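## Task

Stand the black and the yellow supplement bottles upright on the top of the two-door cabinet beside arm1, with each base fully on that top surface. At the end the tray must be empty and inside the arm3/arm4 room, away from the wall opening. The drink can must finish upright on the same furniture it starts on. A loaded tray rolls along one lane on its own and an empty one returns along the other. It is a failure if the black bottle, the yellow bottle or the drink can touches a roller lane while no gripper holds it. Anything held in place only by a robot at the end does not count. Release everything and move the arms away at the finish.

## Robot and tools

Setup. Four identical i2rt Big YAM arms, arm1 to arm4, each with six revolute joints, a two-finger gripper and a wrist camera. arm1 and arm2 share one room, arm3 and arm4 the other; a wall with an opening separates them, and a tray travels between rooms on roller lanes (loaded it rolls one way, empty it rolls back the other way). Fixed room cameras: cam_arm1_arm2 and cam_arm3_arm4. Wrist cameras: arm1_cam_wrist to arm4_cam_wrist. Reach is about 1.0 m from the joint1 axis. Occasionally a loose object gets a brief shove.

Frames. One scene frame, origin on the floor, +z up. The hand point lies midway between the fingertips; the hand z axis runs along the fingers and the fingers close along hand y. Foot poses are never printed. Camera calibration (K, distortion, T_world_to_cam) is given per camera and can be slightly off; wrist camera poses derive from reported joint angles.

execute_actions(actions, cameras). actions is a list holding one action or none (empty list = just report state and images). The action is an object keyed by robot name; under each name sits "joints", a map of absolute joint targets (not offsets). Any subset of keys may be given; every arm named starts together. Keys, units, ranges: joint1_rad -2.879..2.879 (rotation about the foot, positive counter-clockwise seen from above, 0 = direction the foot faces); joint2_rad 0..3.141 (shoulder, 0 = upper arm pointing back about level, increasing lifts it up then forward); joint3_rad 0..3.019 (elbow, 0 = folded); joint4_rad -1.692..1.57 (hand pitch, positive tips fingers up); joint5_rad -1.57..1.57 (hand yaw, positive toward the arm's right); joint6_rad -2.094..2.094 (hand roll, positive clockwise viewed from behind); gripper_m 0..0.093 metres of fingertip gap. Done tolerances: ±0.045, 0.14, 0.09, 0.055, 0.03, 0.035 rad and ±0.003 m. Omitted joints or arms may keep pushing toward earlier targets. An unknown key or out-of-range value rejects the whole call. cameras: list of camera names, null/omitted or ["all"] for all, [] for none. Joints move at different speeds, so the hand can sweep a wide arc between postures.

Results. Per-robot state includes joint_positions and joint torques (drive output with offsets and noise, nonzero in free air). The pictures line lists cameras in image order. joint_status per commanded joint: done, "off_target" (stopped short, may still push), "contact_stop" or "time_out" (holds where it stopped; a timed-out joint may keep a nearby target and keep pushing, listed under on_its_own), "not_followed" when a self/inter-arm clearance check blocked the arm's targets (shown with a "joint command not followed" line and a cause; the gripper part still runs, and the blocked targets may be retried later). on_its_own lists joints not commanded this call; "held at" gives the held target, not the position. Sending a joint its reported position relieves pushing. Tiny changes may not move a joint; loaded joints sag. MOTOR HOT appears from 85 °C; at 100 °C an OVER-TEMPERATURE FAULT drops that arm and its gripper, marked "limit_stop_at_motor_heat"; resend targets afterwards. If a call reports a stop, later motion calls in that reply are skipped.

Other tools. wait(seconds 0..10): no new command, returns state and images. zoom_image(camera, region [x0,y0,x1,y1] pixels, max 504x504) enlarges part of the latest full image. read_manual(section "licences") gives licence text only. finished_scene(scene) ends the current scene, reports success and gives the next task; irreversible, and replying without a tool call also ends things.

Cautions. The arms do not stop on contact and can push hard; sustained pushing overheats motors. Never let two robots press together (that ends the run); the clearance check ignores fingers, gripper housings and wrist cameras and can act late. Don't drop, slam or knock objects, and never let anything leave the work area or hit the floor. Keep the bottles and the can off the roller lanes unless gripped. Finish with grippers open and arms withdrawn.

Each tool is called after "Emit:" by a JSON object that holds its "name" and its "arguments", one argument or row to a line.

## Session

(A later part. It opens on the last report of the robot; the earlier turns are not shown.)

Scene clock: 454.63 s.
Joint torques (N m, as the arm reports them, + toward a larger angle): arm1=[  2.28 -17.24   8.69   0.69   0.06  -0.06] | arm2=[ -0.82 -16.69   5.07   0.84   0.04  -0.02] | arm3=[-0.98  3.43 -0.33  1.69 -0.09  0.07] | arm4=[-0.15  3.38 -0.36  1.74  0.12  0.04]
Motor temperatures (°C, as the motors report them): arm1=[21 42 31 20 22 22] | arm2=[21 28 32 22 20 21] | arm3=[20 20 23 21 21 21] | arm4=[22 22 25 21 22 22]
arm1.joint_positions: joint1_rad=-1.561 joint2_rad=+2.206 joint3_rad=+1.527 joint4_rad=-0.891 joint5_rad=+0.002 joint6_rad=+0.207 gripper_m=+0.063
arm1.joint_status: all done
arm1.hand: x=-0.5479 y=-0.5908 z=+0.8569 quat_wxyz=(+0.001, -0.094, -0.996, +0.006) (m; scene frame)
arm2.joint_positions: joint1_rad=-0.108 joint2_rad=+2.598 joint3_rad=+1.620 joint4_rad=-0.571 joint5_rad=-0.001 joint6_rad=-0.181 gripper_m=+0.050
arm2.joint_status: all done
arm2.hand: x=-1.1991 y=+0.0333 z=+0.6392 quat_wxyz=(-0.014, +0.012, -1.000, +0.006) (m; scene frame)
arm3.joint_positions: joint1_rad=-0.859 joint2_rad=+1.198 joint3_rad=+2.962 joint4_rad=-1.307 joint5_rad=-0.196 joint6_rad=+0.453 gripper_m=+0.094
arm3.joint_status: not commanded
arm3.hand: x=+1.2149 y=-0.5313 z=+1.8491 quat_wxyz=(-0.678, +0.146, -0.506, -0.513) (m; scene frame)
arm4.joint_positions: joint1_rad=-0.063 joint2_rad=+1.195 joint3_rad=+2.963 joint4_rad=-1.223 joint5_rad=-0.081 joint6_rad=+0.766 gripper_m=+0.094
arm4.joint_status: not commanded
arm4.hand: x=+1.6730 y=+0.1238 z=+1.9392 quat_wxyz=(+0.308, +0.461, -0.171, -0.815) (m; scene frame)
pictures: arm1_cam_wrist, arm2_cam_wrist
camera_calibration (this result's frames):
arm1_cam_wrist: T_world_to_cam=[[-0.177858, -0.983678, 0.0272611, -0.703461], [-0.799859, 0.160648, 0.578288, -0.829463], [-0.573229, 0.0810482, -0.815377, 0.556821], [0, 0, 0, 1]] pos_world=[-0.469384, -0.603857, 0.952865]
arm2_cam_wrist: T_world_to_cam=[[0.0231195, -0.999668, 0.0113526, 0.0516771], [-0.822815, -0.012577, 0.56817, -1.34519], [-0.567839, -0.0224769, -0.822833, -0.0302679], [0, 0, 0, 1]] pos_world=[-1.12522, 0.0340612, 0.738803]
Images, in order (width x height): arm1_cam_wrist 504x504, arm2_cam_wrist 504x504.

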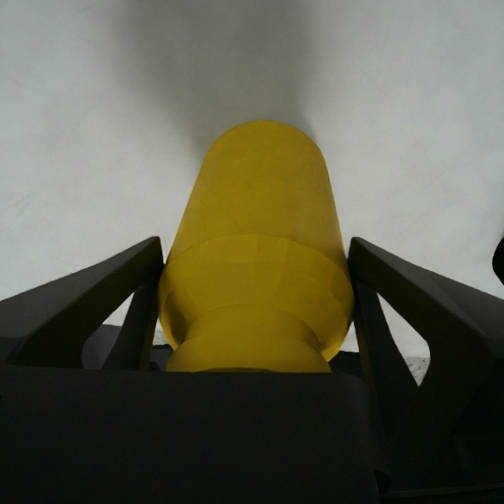

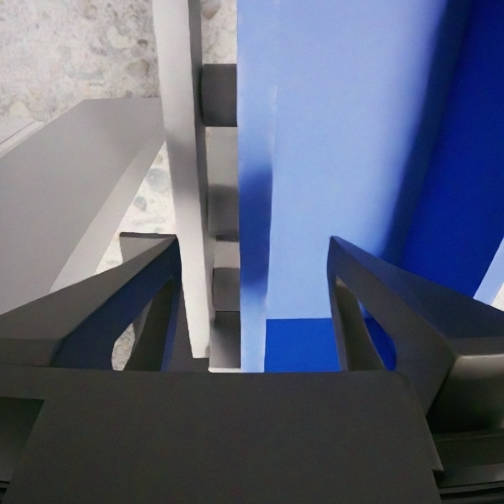

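Emit:
{"name": "execute_actions", "arguments": {
  "actions": [
    {"arm1": {"joints": {"joint2_rad": 2.24}}, "arm2": {"joints": {"joint2_rad": 2.708, "joint3_rad": 1.718, "gripper_m": 0.04}}}
  ],
  "cameras": ["arm1_cam_wrist", "arm2_cam_wrist"]
}}

Scene clock: 488.10 s.
Joint torques (N m, as the arm reports them, + toward a larger angle): arm1=[  2.46 -16.23   8.85   0.7    0.06  -0.1 ] | arm2=[ -0.96 -16.29   5.64   0.75   0.04  -0.02] | arm3=[-1.12  3.63 -0.38  1.78 -0.17  0.06] | arm4=[-0.28  4.05 -0.39  1.66  0.12  0.06]
Motor temperatures (°C, as the motors report them): arm1=[21 41 31 20 22 22] | arm2=[21 31 31 22 20 21] | arm3=[20 20 23 21 21 21] | arm4=[22 22 25 21 22 22]
arm1.joint_positions: joint1_rad=-1.561 joint2_rad=+2.206 joint3_rad=+1.527 joint4_rad=-0.891 joint5_rad=+0.002 joint6_rad=+0.207 gripper_m=+0.063
arm1.joint_status: all done
arm1.hand: x=-0.5479 y=-0.5908 z=+0.8569 quat_wxyz=(+0.001, -0.094, -0.996, +0.006) (m; scene frame)
arm2.joint_positions: joint1_rad=-0.108 joint2_rad=+2.700 joint3_rad=+1.700 joint4_rad=-0.571 joint5_rad=-0.001 joint6_rad=-0.181 gripper_m=+0.040
arm2.joint_status: all done
arm2.hand: x=-1.1993 y=+0.0330 z=+0.5970 quat_wxyz=(-0.003, +0.012, -1.000, +0.004) (m; scene frame)
arm3.joint_positions: joint1_rad=-0.859 joint2_rad=+1.198 joint3_rad=+2.962 joint4_rad=-1.307 joint5_rad=-0.196 joint6_rad=+0.453 gripper_m=+0.094
arm3.joint_status: not commanded
arm3.hand: x=+1.2149 y=-0.5313 z=+1.8491 quat_wxyz=(-0.678, +0.146, -0.506, -0.513) (m; scene frame)
arm4.joint_positions: joint1_rad=-0.063 joint2_rad=+1.195 joint3_rad=+2.963 joint4_rad=-1.223 joint5_rad=-0.081 joint6_rad=+0.766 gripper_m=+0.094
arm4.joint_status: not commanded
arm4.hand: x=+1.6730 y=+0.1238 z=+1.9392 quat_wxyz=(+0.308, +0.461, -0.171, -0.815) (m; scene frame)
pictures: arm1_cam_wrist, arm2_cam_wrist
camera_calibration (this result's frames):
arm1_cam_wrist: T_world_to_cam=[[-0.177858, -0.983678, 0.0272611, -0.703461], [-0.799859, 0.160648, 0.578288, -0.829463], [-0.573229, 0.0810482, -0.815377, 0.556821], [0, 0, 0, 1]] pos_world=[-0.469384, -0.603857, 0.952865]
arm2_cam_wrist: T_world_to_cam=[[0.0231201, -0.999705, 0.00740136, 0.0541601], [-0.810206, -0.0143993, 0.585969, -1.31685], [-0.58569, -0.0195443, -0.8103, -0.0940779], [0, 0, 0, 1]] pos_world=[-1.12327, 0.0333437, 0.695]
Images, in order (width x height): arm1_cam_wrist 504x504, arm2_cam_wrist 504x504.

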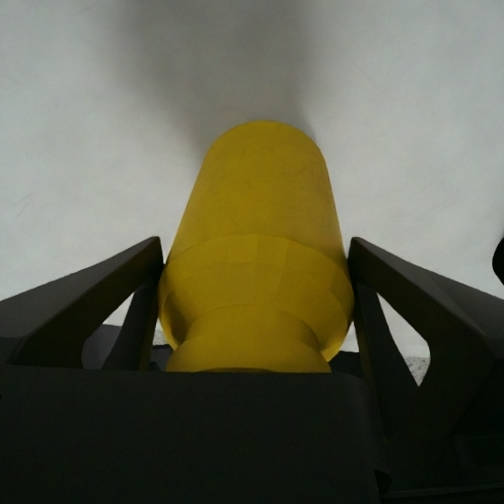

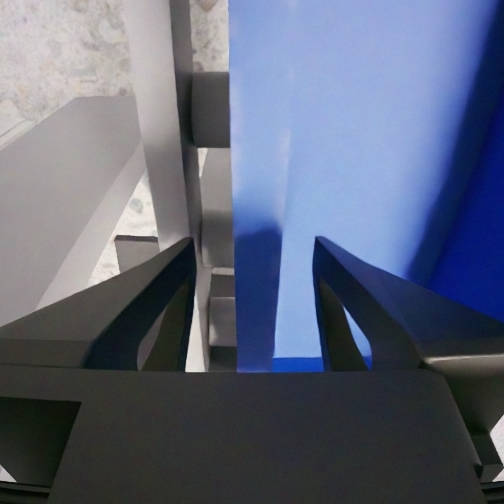

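Emit:
{"name": "execute_actions", "arguments": {
  "actions": [
    {"arm1": {"joints": {"joint2_rad": 2.256}}, "arm2": {"joints": {"gripper_m": 0.0}}}
  ],
  "cameras": ["arm1_cam_wrist", "arm2_cam_wrist"]
}}

Scene clock: 494.73 s.
Joint torques (N m, as the arm reports them, + toward a larger angle): arm1=[  2.46 -14.63   8.75   0.62   0.06  -0.05] | arm2=[ -0.96 -16.3    5.67   0.76   0.18  -0.04] | arm3=[-1.65  2.82 -0.34  1.8  -0.08  0.05] | arm4=[-0.21  3.8  -0.57  1.61  0.13  0.06]
Motor temperatures (°C, as the motors report them): arm1=[21 41 31 20 22 22] | arm2=[21 31 31 22 20 21] | arm3=[20 20 22 21 21 21] | arm4=[22 22 25 21 22 22]
arm1.joint_positions: joint1_rad=-1.561 joint2_rad=+2.206 joint3_rad=+1.527 joint4_rad=-0.891 joint5_rad=+0.002 joint6_rad=+0.207 gripper_m=+0.063
arm1.joint_status: all done
arm1.hand: x=-0.5480 y=-0.5908 z=+0.8567 quat_wxyz=(+0.001, -0.094, -0.996, +0.006) (m; scene frame)
arm2.joint_positions: joint1_rad=-0.108 joint2_rad=+2.700 joint3_rad=+1.700 joint4_rad=-0.571 joint5_rad=-0.004 joint6_rad=-0.179 gripper_m=+0.011
arm2.joint_status: gripper_m off_target (ended at +0.011, target +0.000)
arm2.hand: x=-1.1993 y=+0.0335 z=+0.5970 quat_wxyz=(-0.003, +0.011, -1.000, +0.003) (m; scene frame)
arm3.joint_positions: joint1_rad=-0.859 joint2_rad=+1.198 joint3_rad=+2.962 joint4_rad=-1.307 joint5_rad=-0.196 joint6_rad=+0.453 gripper_m=+0.094
arm3.joint_status: not commanded
arm3.hand: x=+1.2149 y=-0.5313 z=+1.8491 quat_wxyz=(-0.678, +0.146, -0.506, -0.513) (m; scene frame)
arm4.joint_positions: joint1_rad=-0.063 joint2_rad=+1.195 joint3_rad=+2.963 joint4_rad=-1.223 joint5_rad=-0.081 joint6_rad=+0.766 gripper_m=+0.094
arm4.joint_status: not commanded
arm4.hand: x=+1.6730 y=+0.1238 z=+1.9392 quat_wxyz=(+0.308, +0.461, -0.171, -0.815) (m; scene frame)
pictures: arm1_cam_wrist, arm2_cam_wrist
camera_calibration (this result's frames):
arm1_cam_wrist: T_world_to_cam=[[-0.177851, -0.983678, 0.0273358, -0.703534], [-0.799638, 0.160655, 0.578592, -0.829539], [-0.57354, 0.0810447, -0.815159, 0.556235], [0, 0, 0, 1]] pos_world=[-0.469433, -0.60386, 0.952616]
arm2_cam_wrist: T_world_to_cam=[[0.0216135, -0.999757, 0.00438935, 0.0546694], [-0.810513, -0.0149516, 0.58553, -1.31686], [-0.585322, -0.016213, -0.810639, -0.0934913], [0, 0, 0, 1]] pos_world=[-1.12324, 0.0334512, 0.695034]
Images, in order (width x height): arm1_cam_wrist 504x504, arm2_cam_wrist 504x504.

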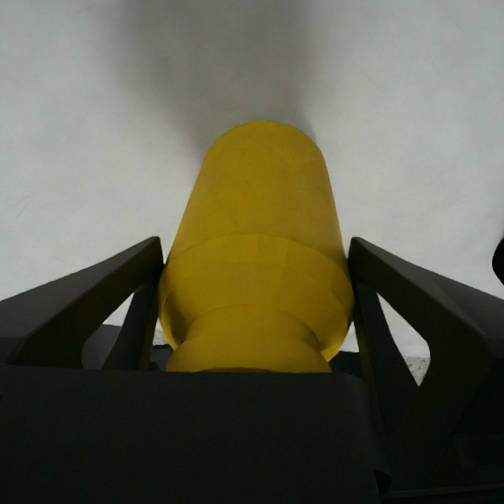

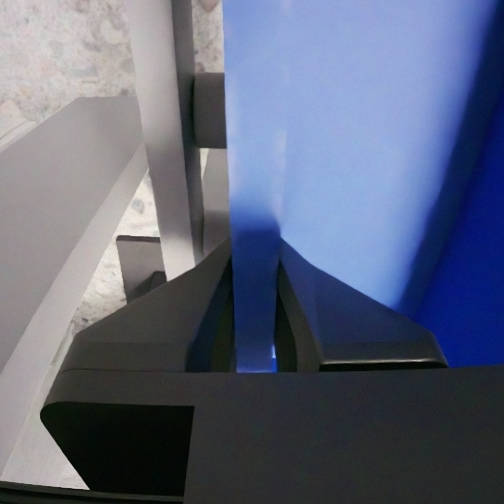

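Emit:
{"name": "execute_actions", "arguments": {
  "actions": [
    {"arm1": {"joints": {"joint2_rad": 2.205, "gripper_m": 0.093}}, "arm2": {"joints": {"joint2_rad": 2.588, "joint3_rad": 1.628, "joint4_rad": -0.595}}}
  ],
  "cameras": ["arm1_cam_wrist", "arm2_cam_wrist", "cam_arm1_arm2"]
}}

Scene clock: 502.17 s.
Joint torques (N m, as the arm reports them, + toward a larger angle): arm1=[  2.63 -18.69   8.67   0.56   0.06  -0.07] | arm2=[ -1.12 -17.67   4.63   0.39   0.2   -0.02] | arm3=[-0.9   3.21 -0.42  1.99 -0.08  0.03] | arm4=[ 0.21  3.71 -0.44  1.61  0.09  0.04]
Motor temperatures (°C, as the motors report them): arm1=[21 40 31 20 22 22] | arm2=[21 31 31 22 20 21] | arm3=[20 20 22 21 21 21] | arm4=[22 22 25 21 22 22]
arm1.joint_positions: joint1_rad=-1.561 joint2_rad=+2.205 joint3_rad=+1.527 joint4_rad=-0.891 joint5_rad=+0.002 joint6_rad=+0.207 gripper_m=+0.093
arm1.joint_status: all done
arm1.hand: x=-0.5478 y=-0.5908 z=+0.8571 quat_wxyz=(+0.001, -0.094, -0.996, +0.006) (m; scene frame)
arm2.joint_positions: joint1_rad=-0.108 joint2_rad=+2.604 joint3_rad=+1.625 joint4_rad=-0.589 joint5_rad=-0.005 joint6_rad=-0.181 gripper_m=+0.011
arm2.joint_status: all done
arm2.hand: x=-1.2033 y=+0.0346 z=+0.6364 quat_wxyz=(-0.005, +0.012, -1.000, +0.003) (m; scene frame)
arm3.joint_positions: joint1_rad=-0.859 joint2_rad=+1.198 joint3_rad=+2.962 joint4_rad=-1.307 joint5_rad=-0.196 joint6_rad=+0.453 gripper_m=+0.094
arm3.joint_status: not commanded
arm3.hand: x=+1.2149 y=-0.5313 z=+1.8491 quat_wxyz=(-0.678, +0.146, -0.506, -0.513) (m; scene frame)
arm4.joint_positions: joint1_rad=-0.063 joint2_rad=+1.195 joint3_rad=+2.963 joint4_rad=-1.223 joint5_rad=-0.081 joint6_rad=+0.766 gripper_m=+0.094
arm4.joint_status: not commanded
arm4.hand: x=+1.6730 y=+0.1238 z=+1.9392 quat_wxyz=(+0.308, +0.461, -0.171, -0.815) (m; scene frame)
pictures: arm1_cam_wrist, arm2_cam_wrist, cam_arm1_arm2
camera_calibration (this result's frames):
arm1_cam_wrist: T_world_to_cam=[[-0.177865, -0.983679, 0.0271865, -0.703388], [-0.80008, 0.160641, 0.577984, -0.829387], [-0.572918, 0.0810518, -0.815595, 0.557408], [0, 0, 0, 1]] pos_world=[-0.469335, -0.603854, 0.953115]
arm2_cam_wrist: T_world_to_cam=[[0.0231567, -0.999721, 0.00456847, 0.0573905], [-0.812279, -0.0161506, 0.583045, -1.34367], [-0.582809, -0.0172123, -0.812427, -0.0596628], [0, 0, 0, 1]] pos_world=[-1.12754, 0.0346465, 0.734689]
Images, in order (width x height): arm1_cam_wrist 504x504, arm2_cam_wrist 504x504, cam_arm1_arm2 896x504.

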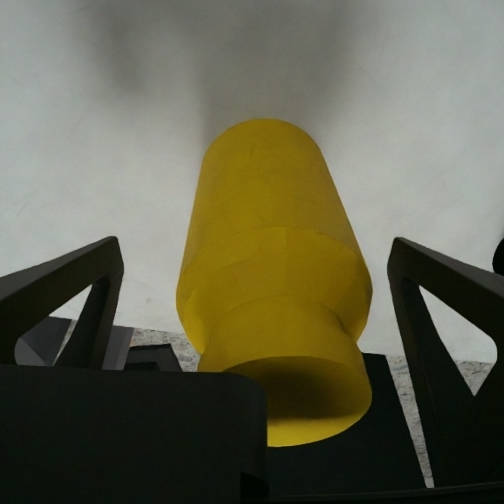

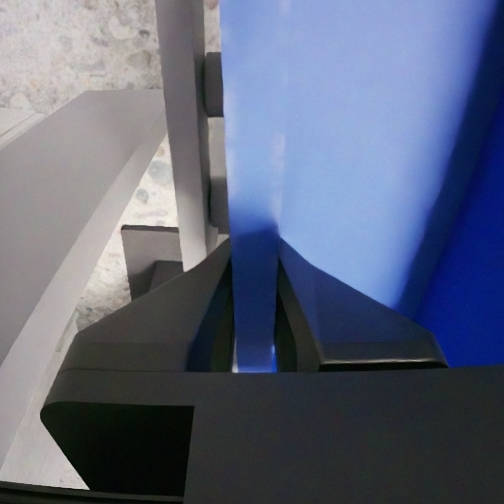

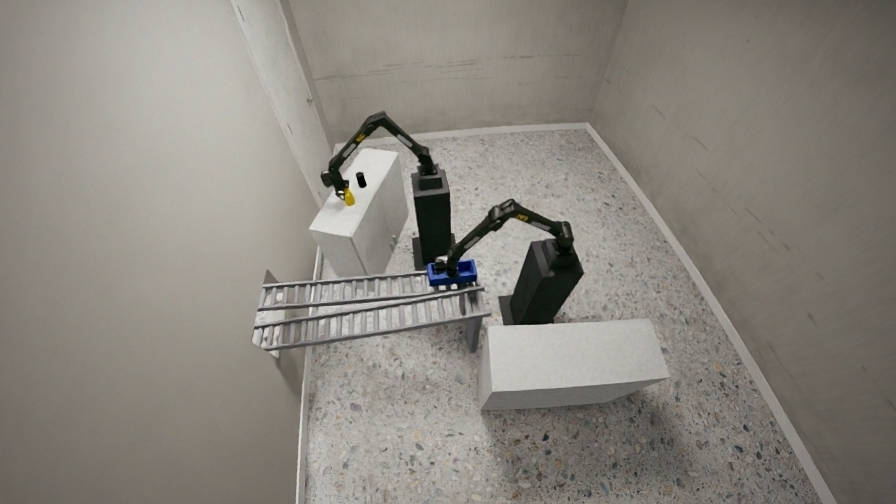

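Emit:
{"name": "execute_actions", "arguments": {
  "actions": [
    {"arm1": {"joints": {"joint2_rad": 2.06, "joint3_rad": 1.57, "joint4_rad": -1.06}}, "arm2": {"joints": {"joint2_rad": 2.275, "joint3_rad": 1.80, "joint4_rad": -0.95}}}
  ],
  "cameras": ["arm1_cam_wrist", "arm2_cam_wrist", "cam_arm1_arm2"]
}}

Scene clock: 523.40 s.
Joint torques (N m, as the arm reports them, + toward a larger angle): arm1=[  2.55 -16.3   10.67   0.26   0.1   -0.07] | arm2=[ -1.   -18.24   8.07   0.79   0.2   -0.01] | arm3=[-1.99  2.5  -0.5   1.71 -0.09  0.11] | arm4=[ 0.05  3.4  -0.51  1.69  0.11  0.08]
Motor temperatures (°C, as the motors report them): arm1=[21 42 32 20 22 22] | arm2=[21 33 31 22 20 21] | arm3=[20 20 22 21 21 21] | arm4=[22 22 25 21 22 22]
arm1.joint_positions: joint1_rad=-1.561 joint2_rad=+2.041 joint3_rad=+1.546 joint4_rad=-1.052 joint5_rad=+0.002 joint6_rad=+0.207 gripper_m=+0.093
arm1.joint_status: all done
arm1.hand: x=-0.5501 y=-0.5899 z=+0.9575 quat_wxyz=(-0.010, -0.094, -0.995, +0.005) (m; scene frame)
arm2.joint_positions: joint1_rad=-0.108 joint2_rad=+2.286 joint3_rad=+1.785 joint4_rad=-0.947 joint5_rad=-0.005 joint6_rad=-0.182 gripper_m=+0.011
arm2.joint_status: all done
arm2.hand: x=-1.1150 y=+0.0229 z=+0.8780 quat_wxyz=(-0.063, +0.013, -0.998, +0.013) (m; scene frame)
arm3.joint_positions: joint1_rad=-0.859 joint2_rad=+1.198 joint3_rad=+2.962 joint4_rad=-1.307 joint5_rad=-0.196 joint6_rad=+0.453 gripper_m=+0.094
arm3.joint_status: not commanded
arm3.hand: x=+1.2149 y=-0.5313 z=+1.8491 quat_wxyz=(-0.678, +0.146, -0.506, -0.513) (m; scene frame)
arm4.joint_positions: joint1_rad=-0.063 joint2_rad=+1.195 joint3_rad=+2.963 joint4_rad=-1.223 joint5_rad=-0.081 joint6_rad=+0.766 gripper_m=+0.094
arm4.joint_status: not commanded
arm4.hand: x=+1.6730 y=+0.1238 z=+1.9392 quat_wxyz=(+0.308, +0.461, -0.171, -0.815) (m; scene frame)
pictures: arm1_cam_wrist, arm2_cam_wrist, cam_arm1_arm2
camera_calibration (this result's frames):
arm1_cam_wrist: T_world_to_cam=[[-0.178205, -0.983728, 0.0228517, -0.701668], [-0.812705, 0.160237, 0.56021, -0.879594], [-0.554756, 0.0812604, -0.828035, 0.659913], [0, 0, 0, 1]] pos_world=[-0.4738, -0.602932, 1.05522]
arm2_cam_wrist: T_world_to_cam=[[0.0232317, -0.999396, 0.0258374, 0.0239909], [-0.874863, -0.00781609, 0.484307, -1.39632], [-0.483813, -0.0338555, -0.874517, 0.353101], [0, 0, 0, 1]] pos_world=[-1.05131, 0.025017, 0.98442]
Images, in order (width x height): arm1_cam_wrist 504x504, arm2_cam_wrist 504x504, cam_arm1_arm2 896x504.

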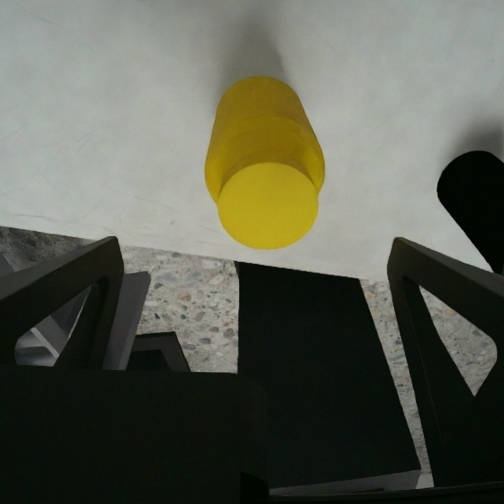

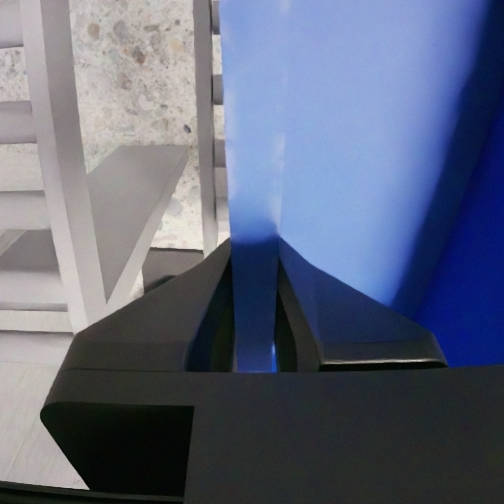

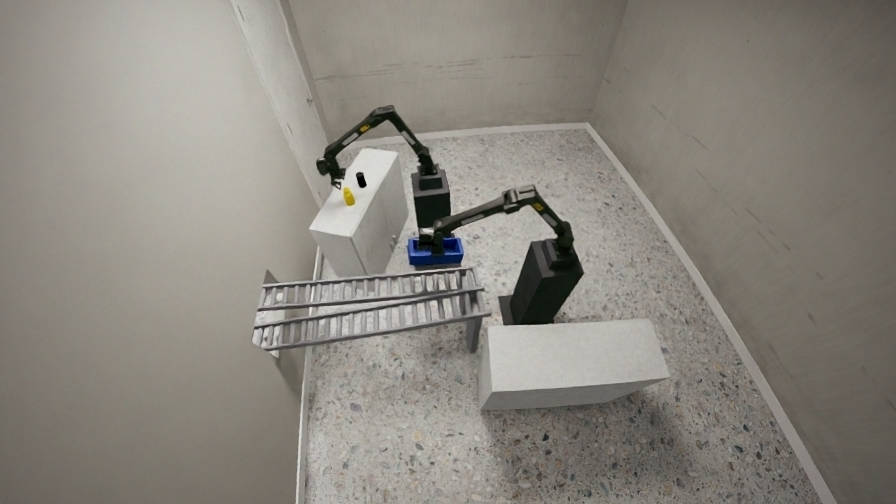

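Emit:
{"name": "execute_actions", "arguments": {
  "actions": [
    {"arm1": {"joints": {"joint2_rad": 1.55, "joint3_rad": 2.1, "joint4_rad": -1.3}}, "arm2": {"joints": {"joint1_rad": 0.308, "joint4_rad": -1.185, "joint6_rad": 0.245}}}
  ],
  "cameras": ["arm2_cam_wrist", "cam_arm1_arm2"]
}}

Scene clock: 533.00 s.
Joint torques (N m, as the arm reports them, + toward a larger angle): arm1=[  2.47 -12.21  11.72   1.44   0.06  -0.08] | arm2=[ -1.42 -18.03   7.76  -0.05   0.12   0.22] | arm3=[-1.72  3.55 -0.64  1.73 -0.06  0.01] | arm4=[-0.18  3.75 -0.49  1.61  0.11  0.06]
Motor temperatures (°C, as the motors report them): arm1=[21 41 33 20 22 22] | arm2=[21 34 32 22 20 21] | arm3=[20 20 22 21 21 21] | arm4=[22 22 25 21 22 22]
arm1.joint_positions: joint1_rad=-1.561 joint2_rad=+1.550 joint3_rad=+2.081 joint4_rad=-1.296 joint5_rad=+0.002 joint6_rad=+0.207 gripper_m=+0.093
arm1.joint_status: all done
arm1.hand: x=-0.5549 y=-0.5848 z=+1.4810 quat_wxyz=(-0.388, -0.085, -0.917, -0.038) (m; scene frame)
arm2.joint_positions: joint1_rad=+0.309 joint2_rad=+2.286 joint3_rad=+1.785 joint4_rad=-1.174 joint5_rad=-0.002 joint6_rad=+0.234 gripper_m=+0.011
arm2.joint_status: all done
arm2.hand: x=-1.1838 y=+0.2923 z=+0.8745 quat_wxyz=(+0.049, +0.013, -0.999, +0.017) (m; scene frame)
arm3.joint_positions: joint1_rad=-0.859 joint2_rad=+1.198 joint3_rad=+2.962 joint4_rad=-1.307 joint5_rad=-0.196 joint6_rad=+0.453 gripper_m=+0.094
arm3.joint_status: not commanded
arm3.hand: x=+1.2149 y=-0.5313 z=+1.8491 quat_wxyz=(-0.678, +0.146, -0.506, -0.513) (m; scene frame)
arm4.joint_positions: joint1_rad=-0.063 joint2_rad=+1.195 joint3_rad=+2.963 joint4_rad=-1.223 joint5_rad=-0.081 joint6_rad=+0.766 gripper_m=+0.094
arm4.joint_status: not commanded
arm4.hand: x=+1.6730 y=+0.1238 z=+1.9392 quat_wxyz=(+0.308, +0.461, -0.171, -0.815) (m; scene frame)
pictures: arm2_cam_wrist, cam_arm1_arm2
camera_calibration (this result's frames):
arm2_cam_wrist: T_world_to_cam=[[0.0265303, -0.999163, 0.0311484, 0.294085], [-0.745944, 0.000955808, 0.666008, -1.46149], [-0.66548, -0.0409044, -0.745294, -0.000130638], [0, 0, 0, 1]] pos_world=[-1.09808, 0.29523, 0.964107]
Images, in order (width x height): arm2_cam_wrist 504x504, cam_arm1_arm2 896x504.

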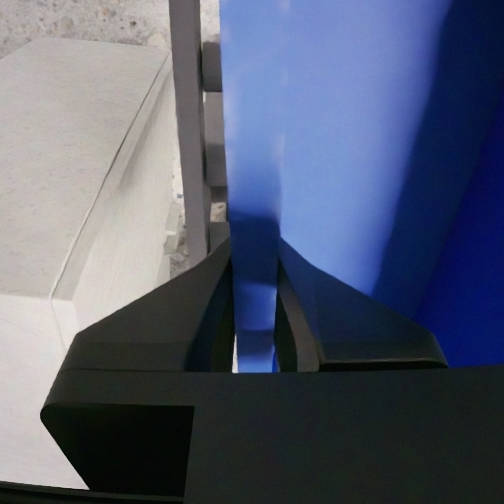

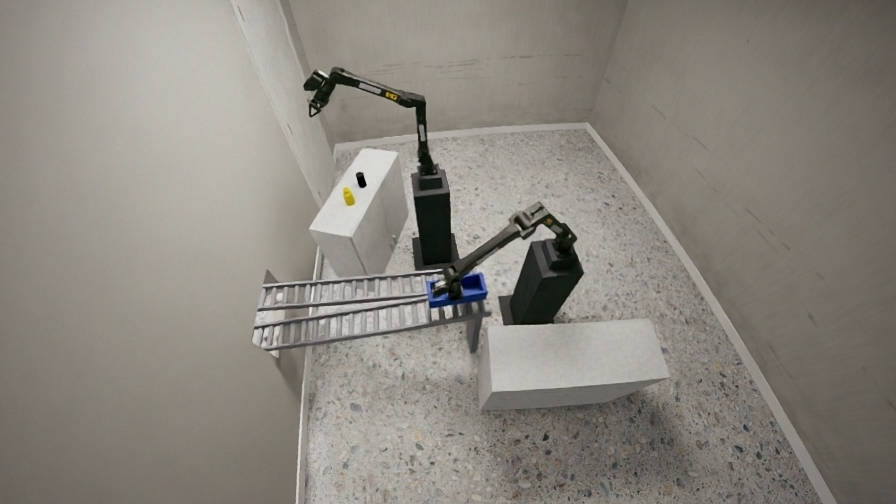

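Emit:
{"name": "execute_actions", "arguments": {
  "actions": [
    {"arm1": {"joints": {"joint2_rad": 1.3, "joint3_rad": 2.6}}, "arm2": {"joints": {"joint1_rad": 0.324, "joint2_rad": 2.405, "joint3_rad": 1.805, "joint4_rad": -1.066, "joint5_rad": -0.035, "joint6_rad": 0.258}}}
  ],
  "cameras": ["arm2_cam_wrist", "cam_arm1_arm2"]
}}

Scene clock: 552.30 s.
Joint torques (N m, as the arm reports them, + toward a larger angle): arm1=[ 2.53 -1.82  6.47  1.9   0.04 -0.09] | arm2=[ -0.97 -19.43   7.5    0.49   0.     0.22] | arm3=[-1.61  2.99 -0.43  1.72 -0.13  0.02] | arm4=[-0.44  3.41 -0.46  1.64  0.11  0.06]
Motor temperatures (°C, as the motors report them): arm1=[21 39 34 20 22 22] | arm2=[21 35 33 22 20 21] | arm3=[20 20 22 21 21 21] | arm4=[22 22 25 21 22 22]
arm1.joint_positions: joint1_rad=-1.561 joint2_rad=+1.292 joint3_rad=+2.584 joint4_rad=-1.300 joint5_rad=+0.002 joint6_rad=+0.207 gripper_m=+0.093
arm1.joint_status: all done
arm1.hand: x=-0.8081 y=-0.5860 z=+1.8272 quat_wxyz=(-0.699, -0.064, -0.709, -0.075) (m; scene frame)
arm2.joint_positions: joint1_rad=+0.321 joint2_rad=+2.431 joint3_rad=+1.785 joint4_rad=-1.069 joint5_rad=-0.035 joint6_rad=+0.247 gripper_m=+0.011
arm2.joint_status: all done
arm2.hand: x=-1.1943 y=+0.3016 z=+0.7836 quat_wxyz=(+0.072, +0.011, -0.997, +0.007) (m; scene frame)
arm3.joint_positions: joint1_rad=-0.859 joint2_rad=+1.198 joint3_rad=+2.962 joint4_rad=-1.307 joint5_rad=-0.196 joint6_rad=+0.453 gripper_m=+0.094
arm3.joint_status: not commanded
arm3.hand: x=+1.2149 y=-0.5313 z=+1.8491 quat_wxyz=(-0.678, +0.146, -0.506, -0.513) (m; scene frame)
arm4.joint_positions: joint1_rad=-0.063 joint2_rad=+1.195 joint3_rad=+2.963 joint4_rad=-1.223 joint5_rad=-0.081 joint6_rad=+0.766 gripper_m=+0.094
arm4.joint_status: not commanded
arm4.hand: x=+1.6730 y=+0.1238 z=+1.9392 quat_wxyz=(+0.308, +0.461, -0.171, -0.815) (m; scene frame)
pictures: arm2_cam_wrist, cam_arm1_arm2
camera_calibration (this result's frames):
arm2_cam_wrist: T_world_to_cam=[[0.0219994, -0.999702, 0.010544, 0.317422], [-0.71438, -0.00834068, 0.699708, -1.39473], [-0.699412, -0.0229256, -0.714351, -0.144705], [0, 0, 0, 1]] pos_world=[-1.10456, 0.302377, 0.869187]
Images, in order (width x height): arm2_cam_wrist 504x504, cam_arm1_arm2 896x504.

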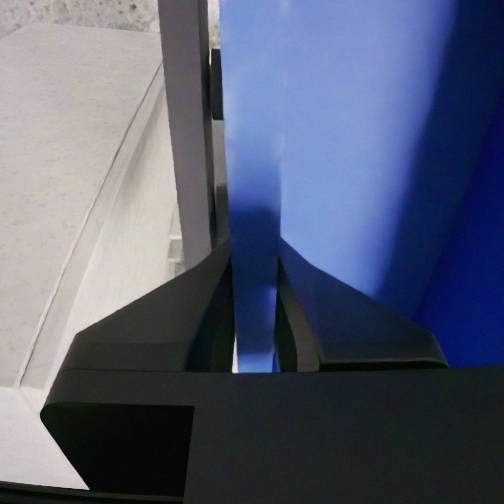

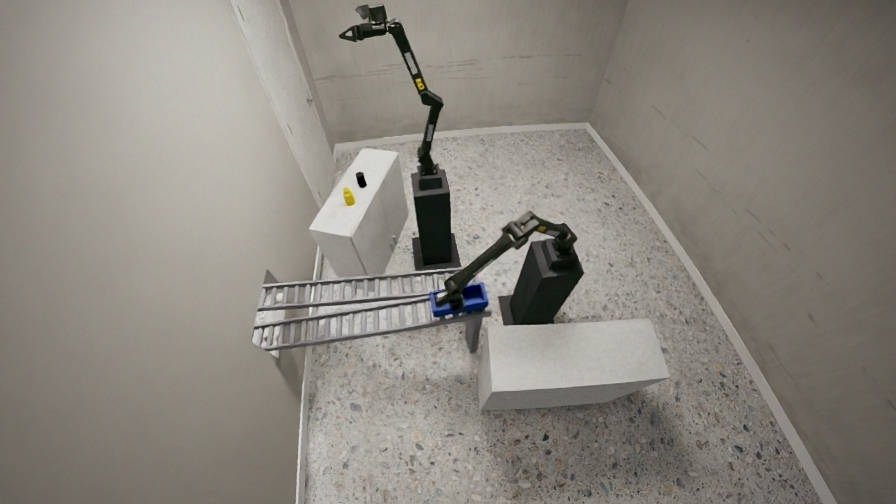

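Emit:
{"name": "execute_actions", "arguments": {
  "actions": []
}}

Scene clock: 567.73 s.
Joint torques (N m, as the arm reports them, + toward a larger angle): arm1=[ 2.79 -1.75  6.22  1.91  0.04 -0.1 ] | arm2=[ -0.91 -19.42   7.5    0.5   -0.01   0.22] | arm3=[-0.61  3.11 -0.4   1.73 -0.08  0.06] | arm4=[ 0.26  3.62 -0.47  1.78  0.14  0.07]
Motor temperatures (°C, as the motors report them): arm1=[21 37 32 20 22 22] | arm2=[21 37 33 22 20 21] | arm3=[20 20 22 21 21 21] | arm4=[22 22 25 21 22 22]
arm1.joint_positions: joint1_rad=-1.561 joint2_rad=+1.292 joint3_rad=+2.584 joint4_rad=-1.300 joint5_rad=+0.002 joint6_rad=+0.207 gripper_m=+0.093
arm1.joint_status: all done
arm1.hand: x=-0.8081 y=-0.5860 z=+1.8272 quat_wxyz=(-0.699, -0.064, -0.709, -0.075) (m; scene frame)
arm2.joint_positions: joint1_rad=+0.321 joint2_rad=+2.431 joint3_rad=+1.785 joint4_rad=-1.069 joint5_rad=-0.035 joint6_rad=+0.247 gripper_m=+0.011
arm2.joint_status: all done
arm2.hand: x=-1.1943 y=+0.3016 z=+0.7836 quat_wxyz=(+0.072, +0.011, -0.997, +0.007) (m; scene frame)
arm3.joint_positions: joint1_rad=-0.859 joint2_rad=+1.198 joint3_rad=+2.962 joint4_rad=-1.307 joint5_rad=-0.196 joint6_rad=+0.453 gripper_m=+0.094
arm3.joint_status: not commanded
arm3.hand: x=+1.2149 y=-0.5313 z=+1.8491 quat_wxyz=(-0.678, +0.146, -0.506, -0.513) (m; scene frame)
arm4.joint_positions: joint1_rad=-0.063 joint2_rad=+1.195 joint3_rad=+2.963 joint4_rad=-1.223 joint5_rad=-0.081 joint6_rad=+0.766 gripper_m=+0.094
arm4.joint_status: not commanded
arm4.hand: x=+1.6730 y=+0.1238 z=+1.9392 quat_wxyz=(+0.308, +0.461, -0.171, -0.815) (m; scene frame)
pictures: arm1_cam_wrist, arm2_cam_wrist, arm3_cam_wrist, arm4_cam_wrist, cam_arm1_arm2, cam_arm3_arm4
camera_calibration (this result's frames):
arm1_cam_wrist: T_world_to_cam=[[-0.00151116, -0.98256, -0.185938, -0.238775], [-0.590004, 0.151002, -0.793155, 1.07031], [0.807399, 0.108505, -0.579942, 1.89998], [0, 0, 0, 1]] pos_world=[-0.90292, -0.602389, 1.9064]
arm2_cam_wrist: T_world_to_cam=[[0.0219994, -0.999702, 0.010544, 0.317422], [-0.71438, -0.00834068, 0.699708, -1.39473], [-0.699412, -0.0229256, -0.714351, -0.144705], [0, 0, 0, 1]] pos_world=[-1.10456, 0.302377, 0.869187]
arm3_cam_wrist: T_world_to_cam=[[0.846705, -0.423768, -0.321731, -0.660789], [-0.347467, 0.0175341, -0.937528, 2.16648], [0.402936, 0.905601, -0.132399, 0.361193], [0, 0, 0, 1]] pos_world=[1.16674, -0.645106, 1.86636]
arm4_cam_wrist: T_world_to_cam=[[-0.331156, 0.754895, -0.5661, 1.55684], [0.182737, -0.537284, -0.823367, 1.36035], [-0.925712, -0.37611, 0.0399779, 1.64401], [0, 0, 0, 1]] pos_world=[1.78885, 0.173975, 1.93567]
Images, in order (width x height): arm1_cam_wrist 504x504, arm2_cam_wrist 504x504, arm3_cam_wrist 504x504, arm4_cam_wrist 504x504, cam_arm1_arm2 896x504, cam_arm3_arm4 896x504.

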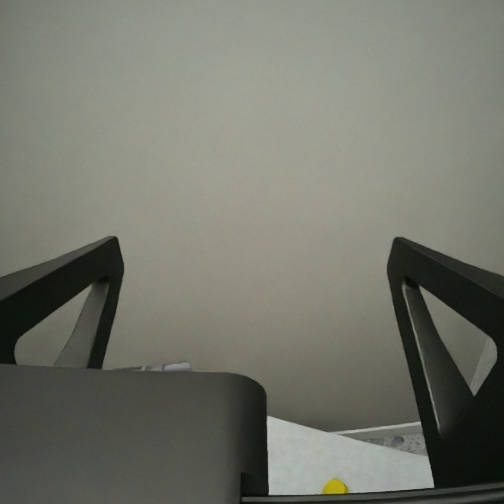

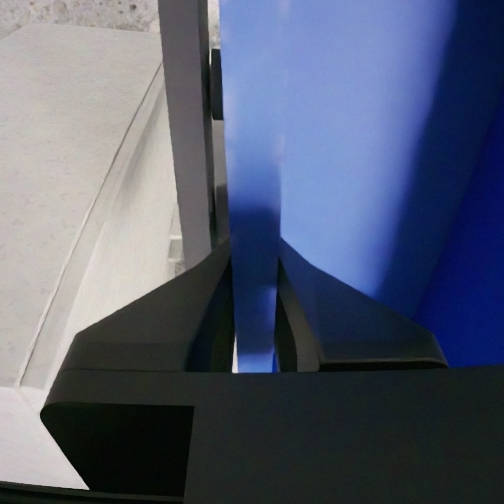

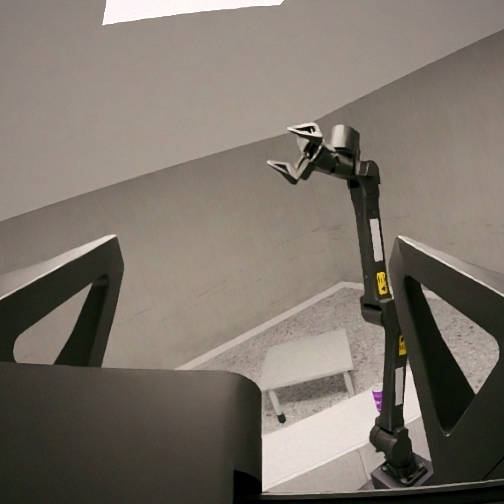

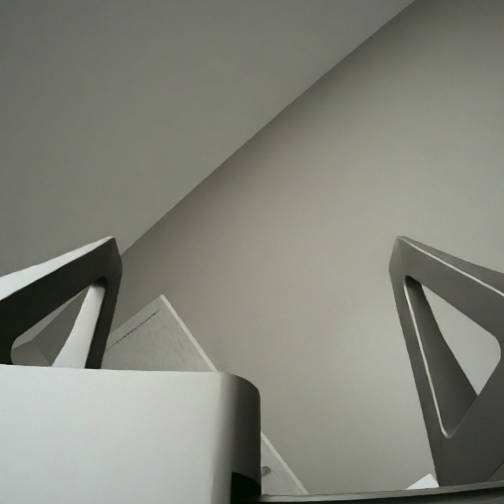

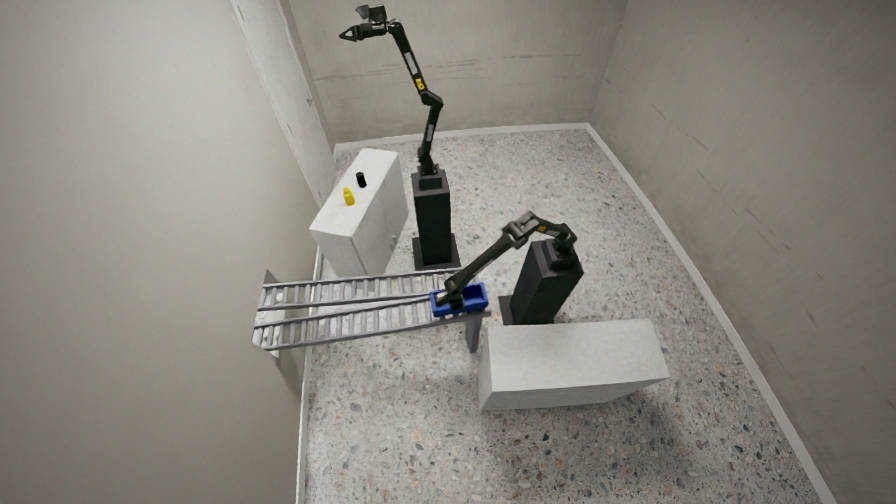

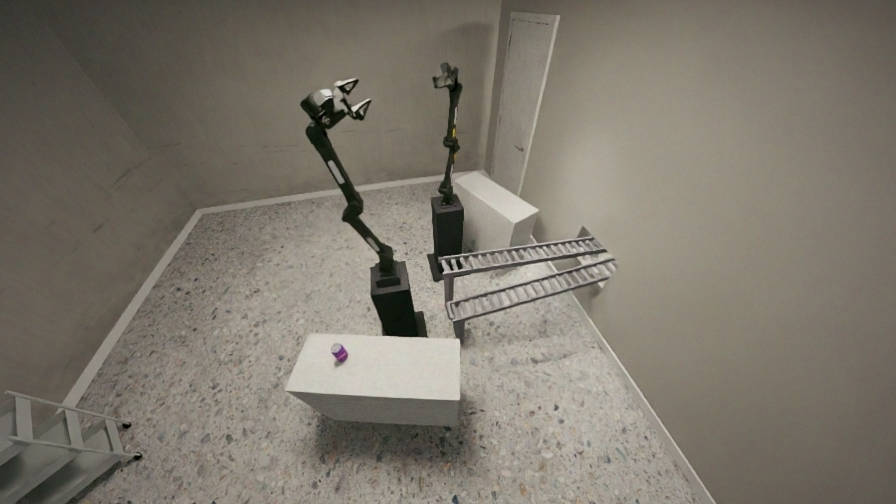

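Emit:
{"name": "execute_actions", "arguments": {
  "actions": [
    {"arm2": {"joints": {"joint2_rad": 2.48, "joint4_rad": -1.015}}}
  ],
  "cameras": ["arm2_cam_wrist", "cam_arm1_arm2"]
}}

Scene clock: 576.80 s.
Joint torques (N m, as the arm reports them, + toward a larger angle): arm1=[ 2.52 -1.9   6.23  1.9   0.05 -0.12] | arm2=[ -0.98 -16.45   7.38   0.59   0.19   0.19] | arm3=[-1.45  4.11 -0.57  2.05 -0.03  0.08] | arm4=[ 0.5   3.48 -0.43  1.62  0.14  0.05]
Motor temperatures (°C, as the motors report them): arm1=[21 36 31 20 22 22] | arm2=[21 38 33 22 20 21] | arm3=[20 20 22 21 21 21] | arm4=[22 22 25 21 22 22]
arm1.joint_positions: joint1_rad=-1.561 joint2_rad=+1.292 joint3_rad=+2.584 joint4_rad=-1.300 joint5_rad=+0.002 joint6_rad=+0.207 gripper_m=+0.093
arm1.joint_status: not commanded
arm1.hand: x=-0.8081 y=-0.5860 z=+1.8272 quat_wxyz=(-0.699, -0.064, -0.709, -0.075) (m; scene frame)
arm2.joint_positions: joint1_rad=+0.321 joint2_rad=+2.465 joint3_rad=+1.785 joint4_rad=-1.020 joint5_rad=-0.039 joint6_rad=+0.249 gripper_m=+0.011
arm2.joint_status: all done
arm2.hand: x=-1.1922 y=+0.3027 z=+0.7615 quat_wxyz=(+0.065, +0.010, -0.998, +0.003) (m; scene frame)
arm3.joint_positions: joint1_rad=-0.859 joint2_rad=+1.198 joint3_rad=+2.962 joint4_rad=-1.307 joint5_rad=-0.196 joint6_rad=+0.453 gripper_m=+0.094
arm3.joint_status: not commanded
arm3.hand: x=+1.2149 y=-0.5313 z=+1.8491 quat_wxyz=(-0.678, +0.146, -0.506, -0.513) (m; scene frame)
arm4.joint_positions: joint1_rad=-0.063 joint2_rad=+1.195 joint3_rad=+2.963 joint4_rad=-1.223 joint5_rad=-0.081 joint6_rad=+0.766 gripper_m=+0.094
arm4.joint_status: not commanded
arm4.hand: x=+1.6730 y=+0.1238 z=+1.9392 quat_wxyz=(+0.308, +0.461, -0.171, -0.815) (m; scene frame)
pictures: arm2_cam_wrist, cam_arm1_arm2
camera_calibration (this result's frames):
arm2_cam_wrist: T_world_to_cam=[[0.0192534, -0.99981, 0.00292507, 0.32125], [-0.724113, -0.0119269, 0.689578, -1.38056], [-0.689413, -0.0153948, -0.724205, -0.141832], [0, 0, 0, 1]] pos_world=[-1.10365, 0.30254, 0.848351]
Images, in order (width x height): arm2_cam_wrist 504x504, cam_arm1_arm2 896x504.

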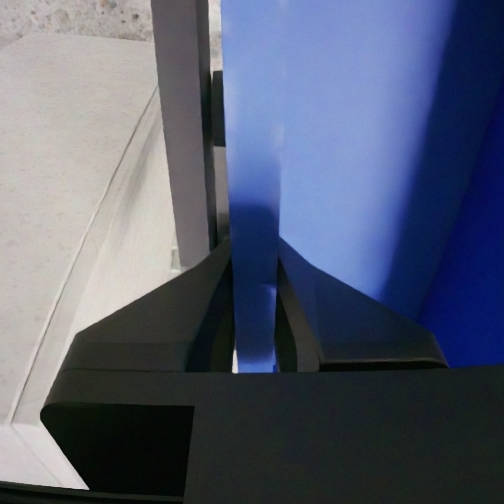

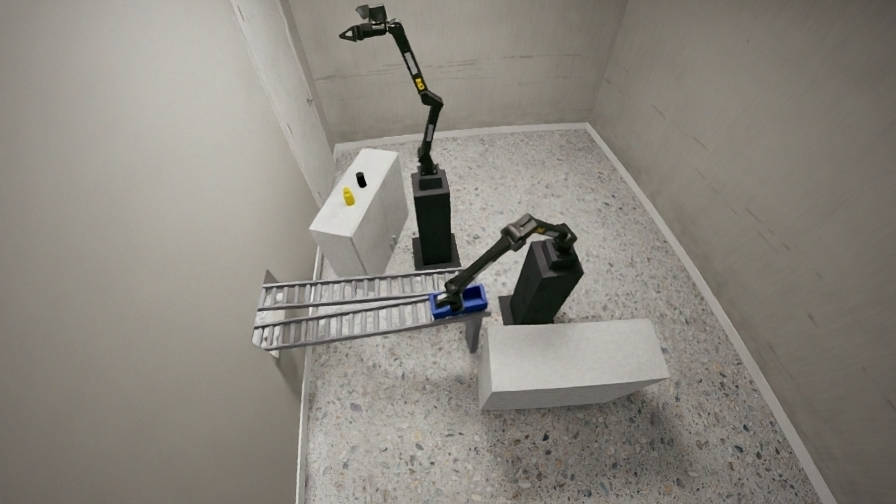

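Emit:
{"name": "zoom_image", "arguments": {
  "camera": "cam_arm1_arm2",
  "region": [380, 240, 540, 360]
}}

Region (380, 240, 540, 360) of cam_arm1_arm2's 896x504 image, scaled by 3.150, with more detail than that image has; it fills the top 378 rows of this view, and the rest is white.

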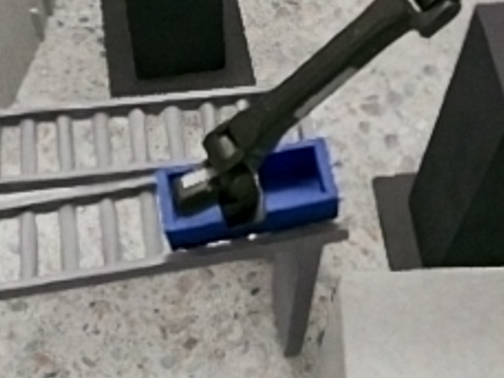

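Emit:
{"name": "execute_actions", "arguments": {
  "actions": [
    {"arm2": {"joints": {"joint2_rad": 2.497}}}
  ],
  "cameras": ["arm2_cam_wrist"]
}}

Scene clock: 584.07 s.
Joint torques (N m, as the arm reports them, + toward a larger angle): arm1=[ 2.55 -2.07  6.27  2.    0.03 -0.09] | arm2=[ -0.95 -15.2    7.38   0.58   0.19   0.19] | arm3=[-0.23  3.32 -0.62  1.72 -0.03  0.07] | arm4=[-0.03  3.55 -0.42  1.75  0.11  0.08]
Motor temperatures (°C, as the motors report them): arm1=[21 35 30 20 22 22] | arm2=[21 37 33 22 20 21] | arm3=[20 20 22 21 21 21] | arm4=[22 22 25 21 22 22]
arm1.joint_positions: joint1_rad=-1.561 joint2_rad=+1.292 joint3_rad=+2.584 joint4_rad=-1.300 joint5_rad=+0.002 joint6_rad=+0.207 gripper_m=+0.093
arm1.joint_status: not commanded
arm1.hand: x=-0.8081 y=-0.5860 z=+1.8272 quat_wxyz=(-0.699, -0.064, -0.709, -0.075) (m; scene frame)
arm2.joint_positions: joint1_rad=+0.321 joint2_rad=+2.465 joint3_rad=+1.785 joint4_rad=-1.020 joint5_rad=-0.039 joint6_rad=+0.249 gripper_m=+0.011
arm2.joint_status: all done
arm2.hand: x=-1.1923 y=+0.3027 z=+0.7613 quat_wxyz=(+0.065, +0.010, -0.998, +0.003) (m; scene frame)
arm3.joint_positions: joint1_rad=-0.859 joint2_rad=+1.198 joint3_rad=+2.962 joint4_rad=-1.307 joint5_rad=-0.196 joint6_rad=+0.453 gripper_m=+0.094
arm3.joint_status: not commanded
arm3.hand: x=+1.2149 y=-0.5313 z=+1.8491 quat_wxyz=(-0.678, +0.146, -0.506, -0.513) (m; scene frame)
arm4.joint_positions: joint1_rad=-0.063 joint2_rad=+1.195 joint3_rad=+2.963 joint4_rad=-1.223 joint5_rad=-0.081 joint6_rad=+0.766 gripper_m=+0.094
arm4.joint_status: not commanded
arm4.hand: x=+1.6730 y=+0.1238 z=+1.9392 quat_wxyz=(+0.308, +0.461, -0.171, -0.815) (m; scene frame)
pictures: arm2_cam_wrist
camera_calibration (this result's frames):
arm2_cam_wrist: T_world_to_cam=[[0.0192502, -0.99981, 0.00302073, 0.321143], [-0.72386, -0.0118529, 0.689845, -1.38041], [-0.689679, -0.0154663, -0.72395, -0.142564], [0, 0, 0, 1]] pos_world=[-1.10373, 0.302515, 0.848088]
Images, in order (width x height): arm2_cam_wrist 504x504.

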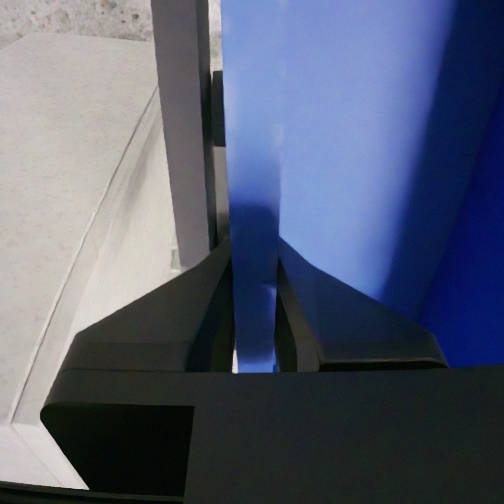

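Emit:
{"name": "execute_actions", "arguments": {
  "actions": [
    {"arm2": {"joints": {"joint2_rad": 2.465, "gripper_m": 0.032}}}
  ],
  "cameras": []
}}

Emit:
{"name": "execute_actions", "arguments": {
  "actions": [
    {"arm2": {"joints": {"joint2_rad": 2.3, "joint4_rad": -1.18}}}
  ],
  "cameras": ["arm2_cam_wrist", "cam_arm1_arm2", "cam_arm3_arm4"]
}}

Scene clock: 590.43 s.
Joint torques (N m, as the arm reports them, + toward a larger angle): arm1=[ 2.7  -1.76  6.29  1.86  0.05 -0.09] | arm2=[ -0.96 -17.82   7.38   0.59   0.12   0.19] | arm3=[-1.13  3.39 -0.37  1.68 -0.04  0.  ] | arm4=[-0.59  3.67 -0.51  1.72  0.15  0.03]
Motor temperatures (°C, as the motors report them): arm1=[21 35 30 20 22 22] | arm2=[21 36 33 22 20 21] | arm3=[20 20 22 21 21 21] | arm4=[22 22 25 21 22 22]
arm1.joint_positions: joint1_rad=-1.561 joint2_rad=+1.292 joint3_rad=+2.584 joint4_rad=-1.300 joint5_rad=+0.002 joint6_rad=+0.207 gripper_m=+0.093
arm1.joint_status: not commanded
arm1.hand: x=-0.8081 y=-0.5860 z=+1.8272 quat_wxyz=(-0.699, -0.064, -0.709, -0.075) (m; scene frame)
arm2.joint_positions: joint1_rad=+0.321 joint2_rad=+2.465 joint3_rad=+1.785 joint4_rad=-1.020 joint5_rad=-0.038 joint6_rad=+0.249 gripper_m=+0.032
arm2.joint_status: all done
arm2.hand: x=-1.1922 y=+0.3024 z=+0.7613 quat_wxyz=(+0.065, +0.010, -0.998, +0.004) (m; scene frame)
arm3.joint_positions: joint1_rad=-0.859 joint2_rad=+1.198 joint3_rad=+2.962 joint4_rad=-1.307 joint5_rad=-0.196 joint6_rad=+0.453 gripper_m=+0.094
arm3.joint_status: not commanded
arm3.hand: x=+1.2149 y=-0.5313 z=+1.8491 quat_wxyz=(-0.678, +0.146, -0.506, -0.513) (m; scene frame)
arm4.joint_positions: joint1_rad=-0.063 joint2_rad=+1.195 joint3_rad=+2.963 joint4_rad=-1.223 joint5_rad=-0.081 joint6_rad=+0.766 gripper_m=+0.094
arm4.joint_status: not commanded
arm4.hand: x=+1.6730 y=+0.1238 z=+1.9392 quat_wxyz=(+0.308, +0.461, -0.171, -0.815) (m; scene frame)
pictures: none
No camera images: the call's "cameras" was empty. Leave "cameras" out to get every camera's image.

Scene clock: 591.57 s.
Joint torques (N m, as the arm reports them, + toward a larger angle): arm1=[ 2.6  -2.12  6.3   1.95  0.04 -0.09] | arm2=[ -0.92 -15.32   8.08   0.11   0.13   0.19] | arm3=[-1.16  4.22 -0.23  1.79 -0.09  0.04] | arm4=[ 0.07  3.8  -0.44  1.68  0.11  0.08]
Motor temperatures (°C, as the motors report them): arm1=[21 35 30 20 22 22] | arm2=[21 37 33 22 20 21] | arm3=[20 20 22 21 21 21] | arm4=[22 22 25 21 22 22]
arm1.joint_positions: joint1_rad=-1.561 joint2_rad=+1.292 joint3_rad=+2.584 joint4_rad=-1.300 joint5_rad=+0.002 joint6_rad=+0.207 gripper_m=+0.093
arm1.joint_status: not commanded
arm1.hand: x=-0.8081 y=-0.5860 z=+1.8272 quat_wxyz=(-0.699, -0.064, -0.709, -0.075) (m; scene frame)
arm2.joint_positions: joint1_rad=+0.321 joint2_rad=+2.280 joint3_rad=+1.788 joint4_rad=-1.173 joint5_rad=-0.038 joint6_rad=+0.249 gripper_m=+0.032
arm2.joint_status: all done
arm2.hand: x=-1.1847 y=+0.3059 z=+0.8794 quat_wxyz=(+0.048, +0.011, -0.999, -0.001) (m; scene frame)
arm3.joint_positions: joint1_rad=-0.859 joint2_rad=+1.198 joint3_rad=+2.962 joint4_rad=-1.307 joint5_rad=-0.196 joint6_rad=+0.453 gripper_m=+0.094
arm3.joint_status: not commanded
arm3.hand: x=+1.2149 y=-0.5313 z=+1.8491 quat_wxyz=(-0.678, +0.146, -0.506, -0.513) (m; scene frame)
arm4.joint_positions: joint1_rad=-0.063 joint2_rad=+1.195 joint3_rad=+2.963 joint4_rad=-1.223 joint5_rad=-0.081 joint6_rad=+0.766 gripper_m=+0.094
arm4.joint_status: not commanded
arm4.hand: x=+1.6730 y=+0.1238 z=+1.9392 quat_wxyz=(+0.308, +0.461, -0.171, -0.815) (m; scene frame)
pictures: arm2_cam_wrist, cam_arm1_arm2, cam_arm3_arm4
camera_calibration (this result's frames):
arm2_cam_wrist: T_world_to_cam=[[0.0198337, -0.999794, -0.00430209, 0.331015], [-0.747016, -0.0176788, 0.66457, -1.45977], [-0.66451, -0.00996714, -0.747213, -0.00309197], [0, 0, 0, 1]] pos_world=[-1.09909, 0.305109, 0.969236]
Images, in order (width x height): arm2_cam_wrist 504x504, cam_arm1_arm2 896x504, cam_arm3_arm4 896x504.

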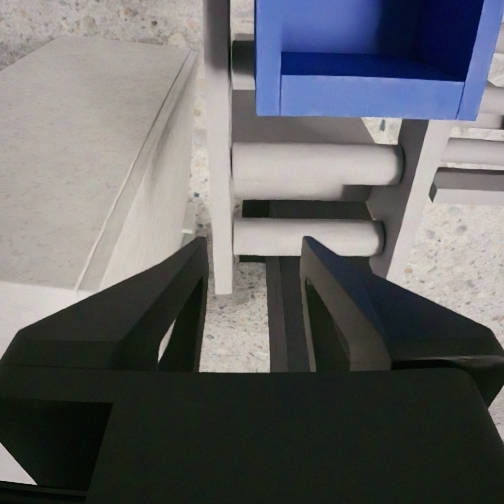

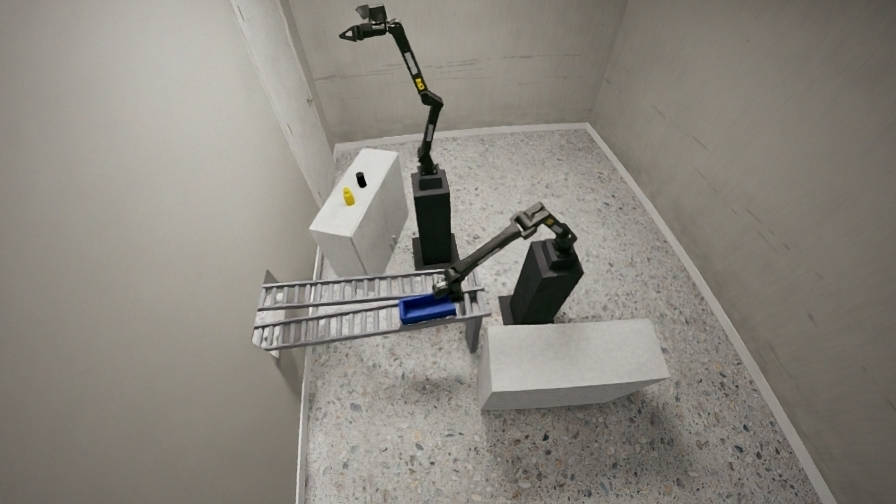

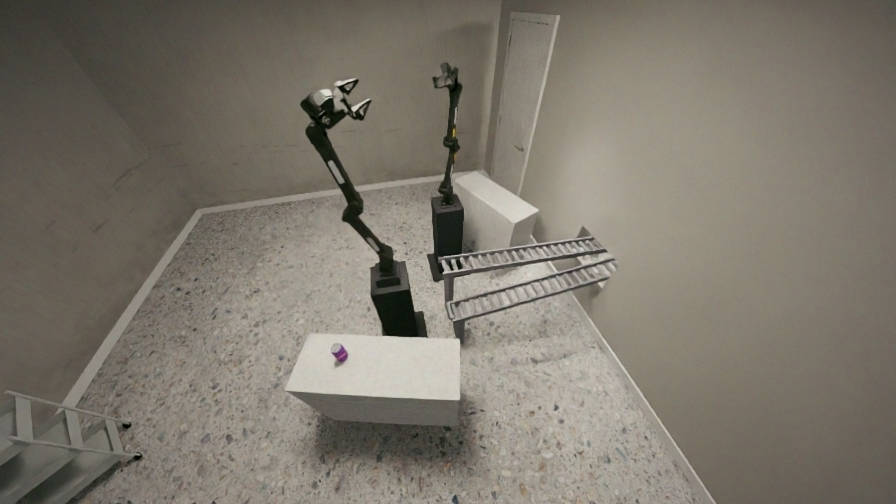

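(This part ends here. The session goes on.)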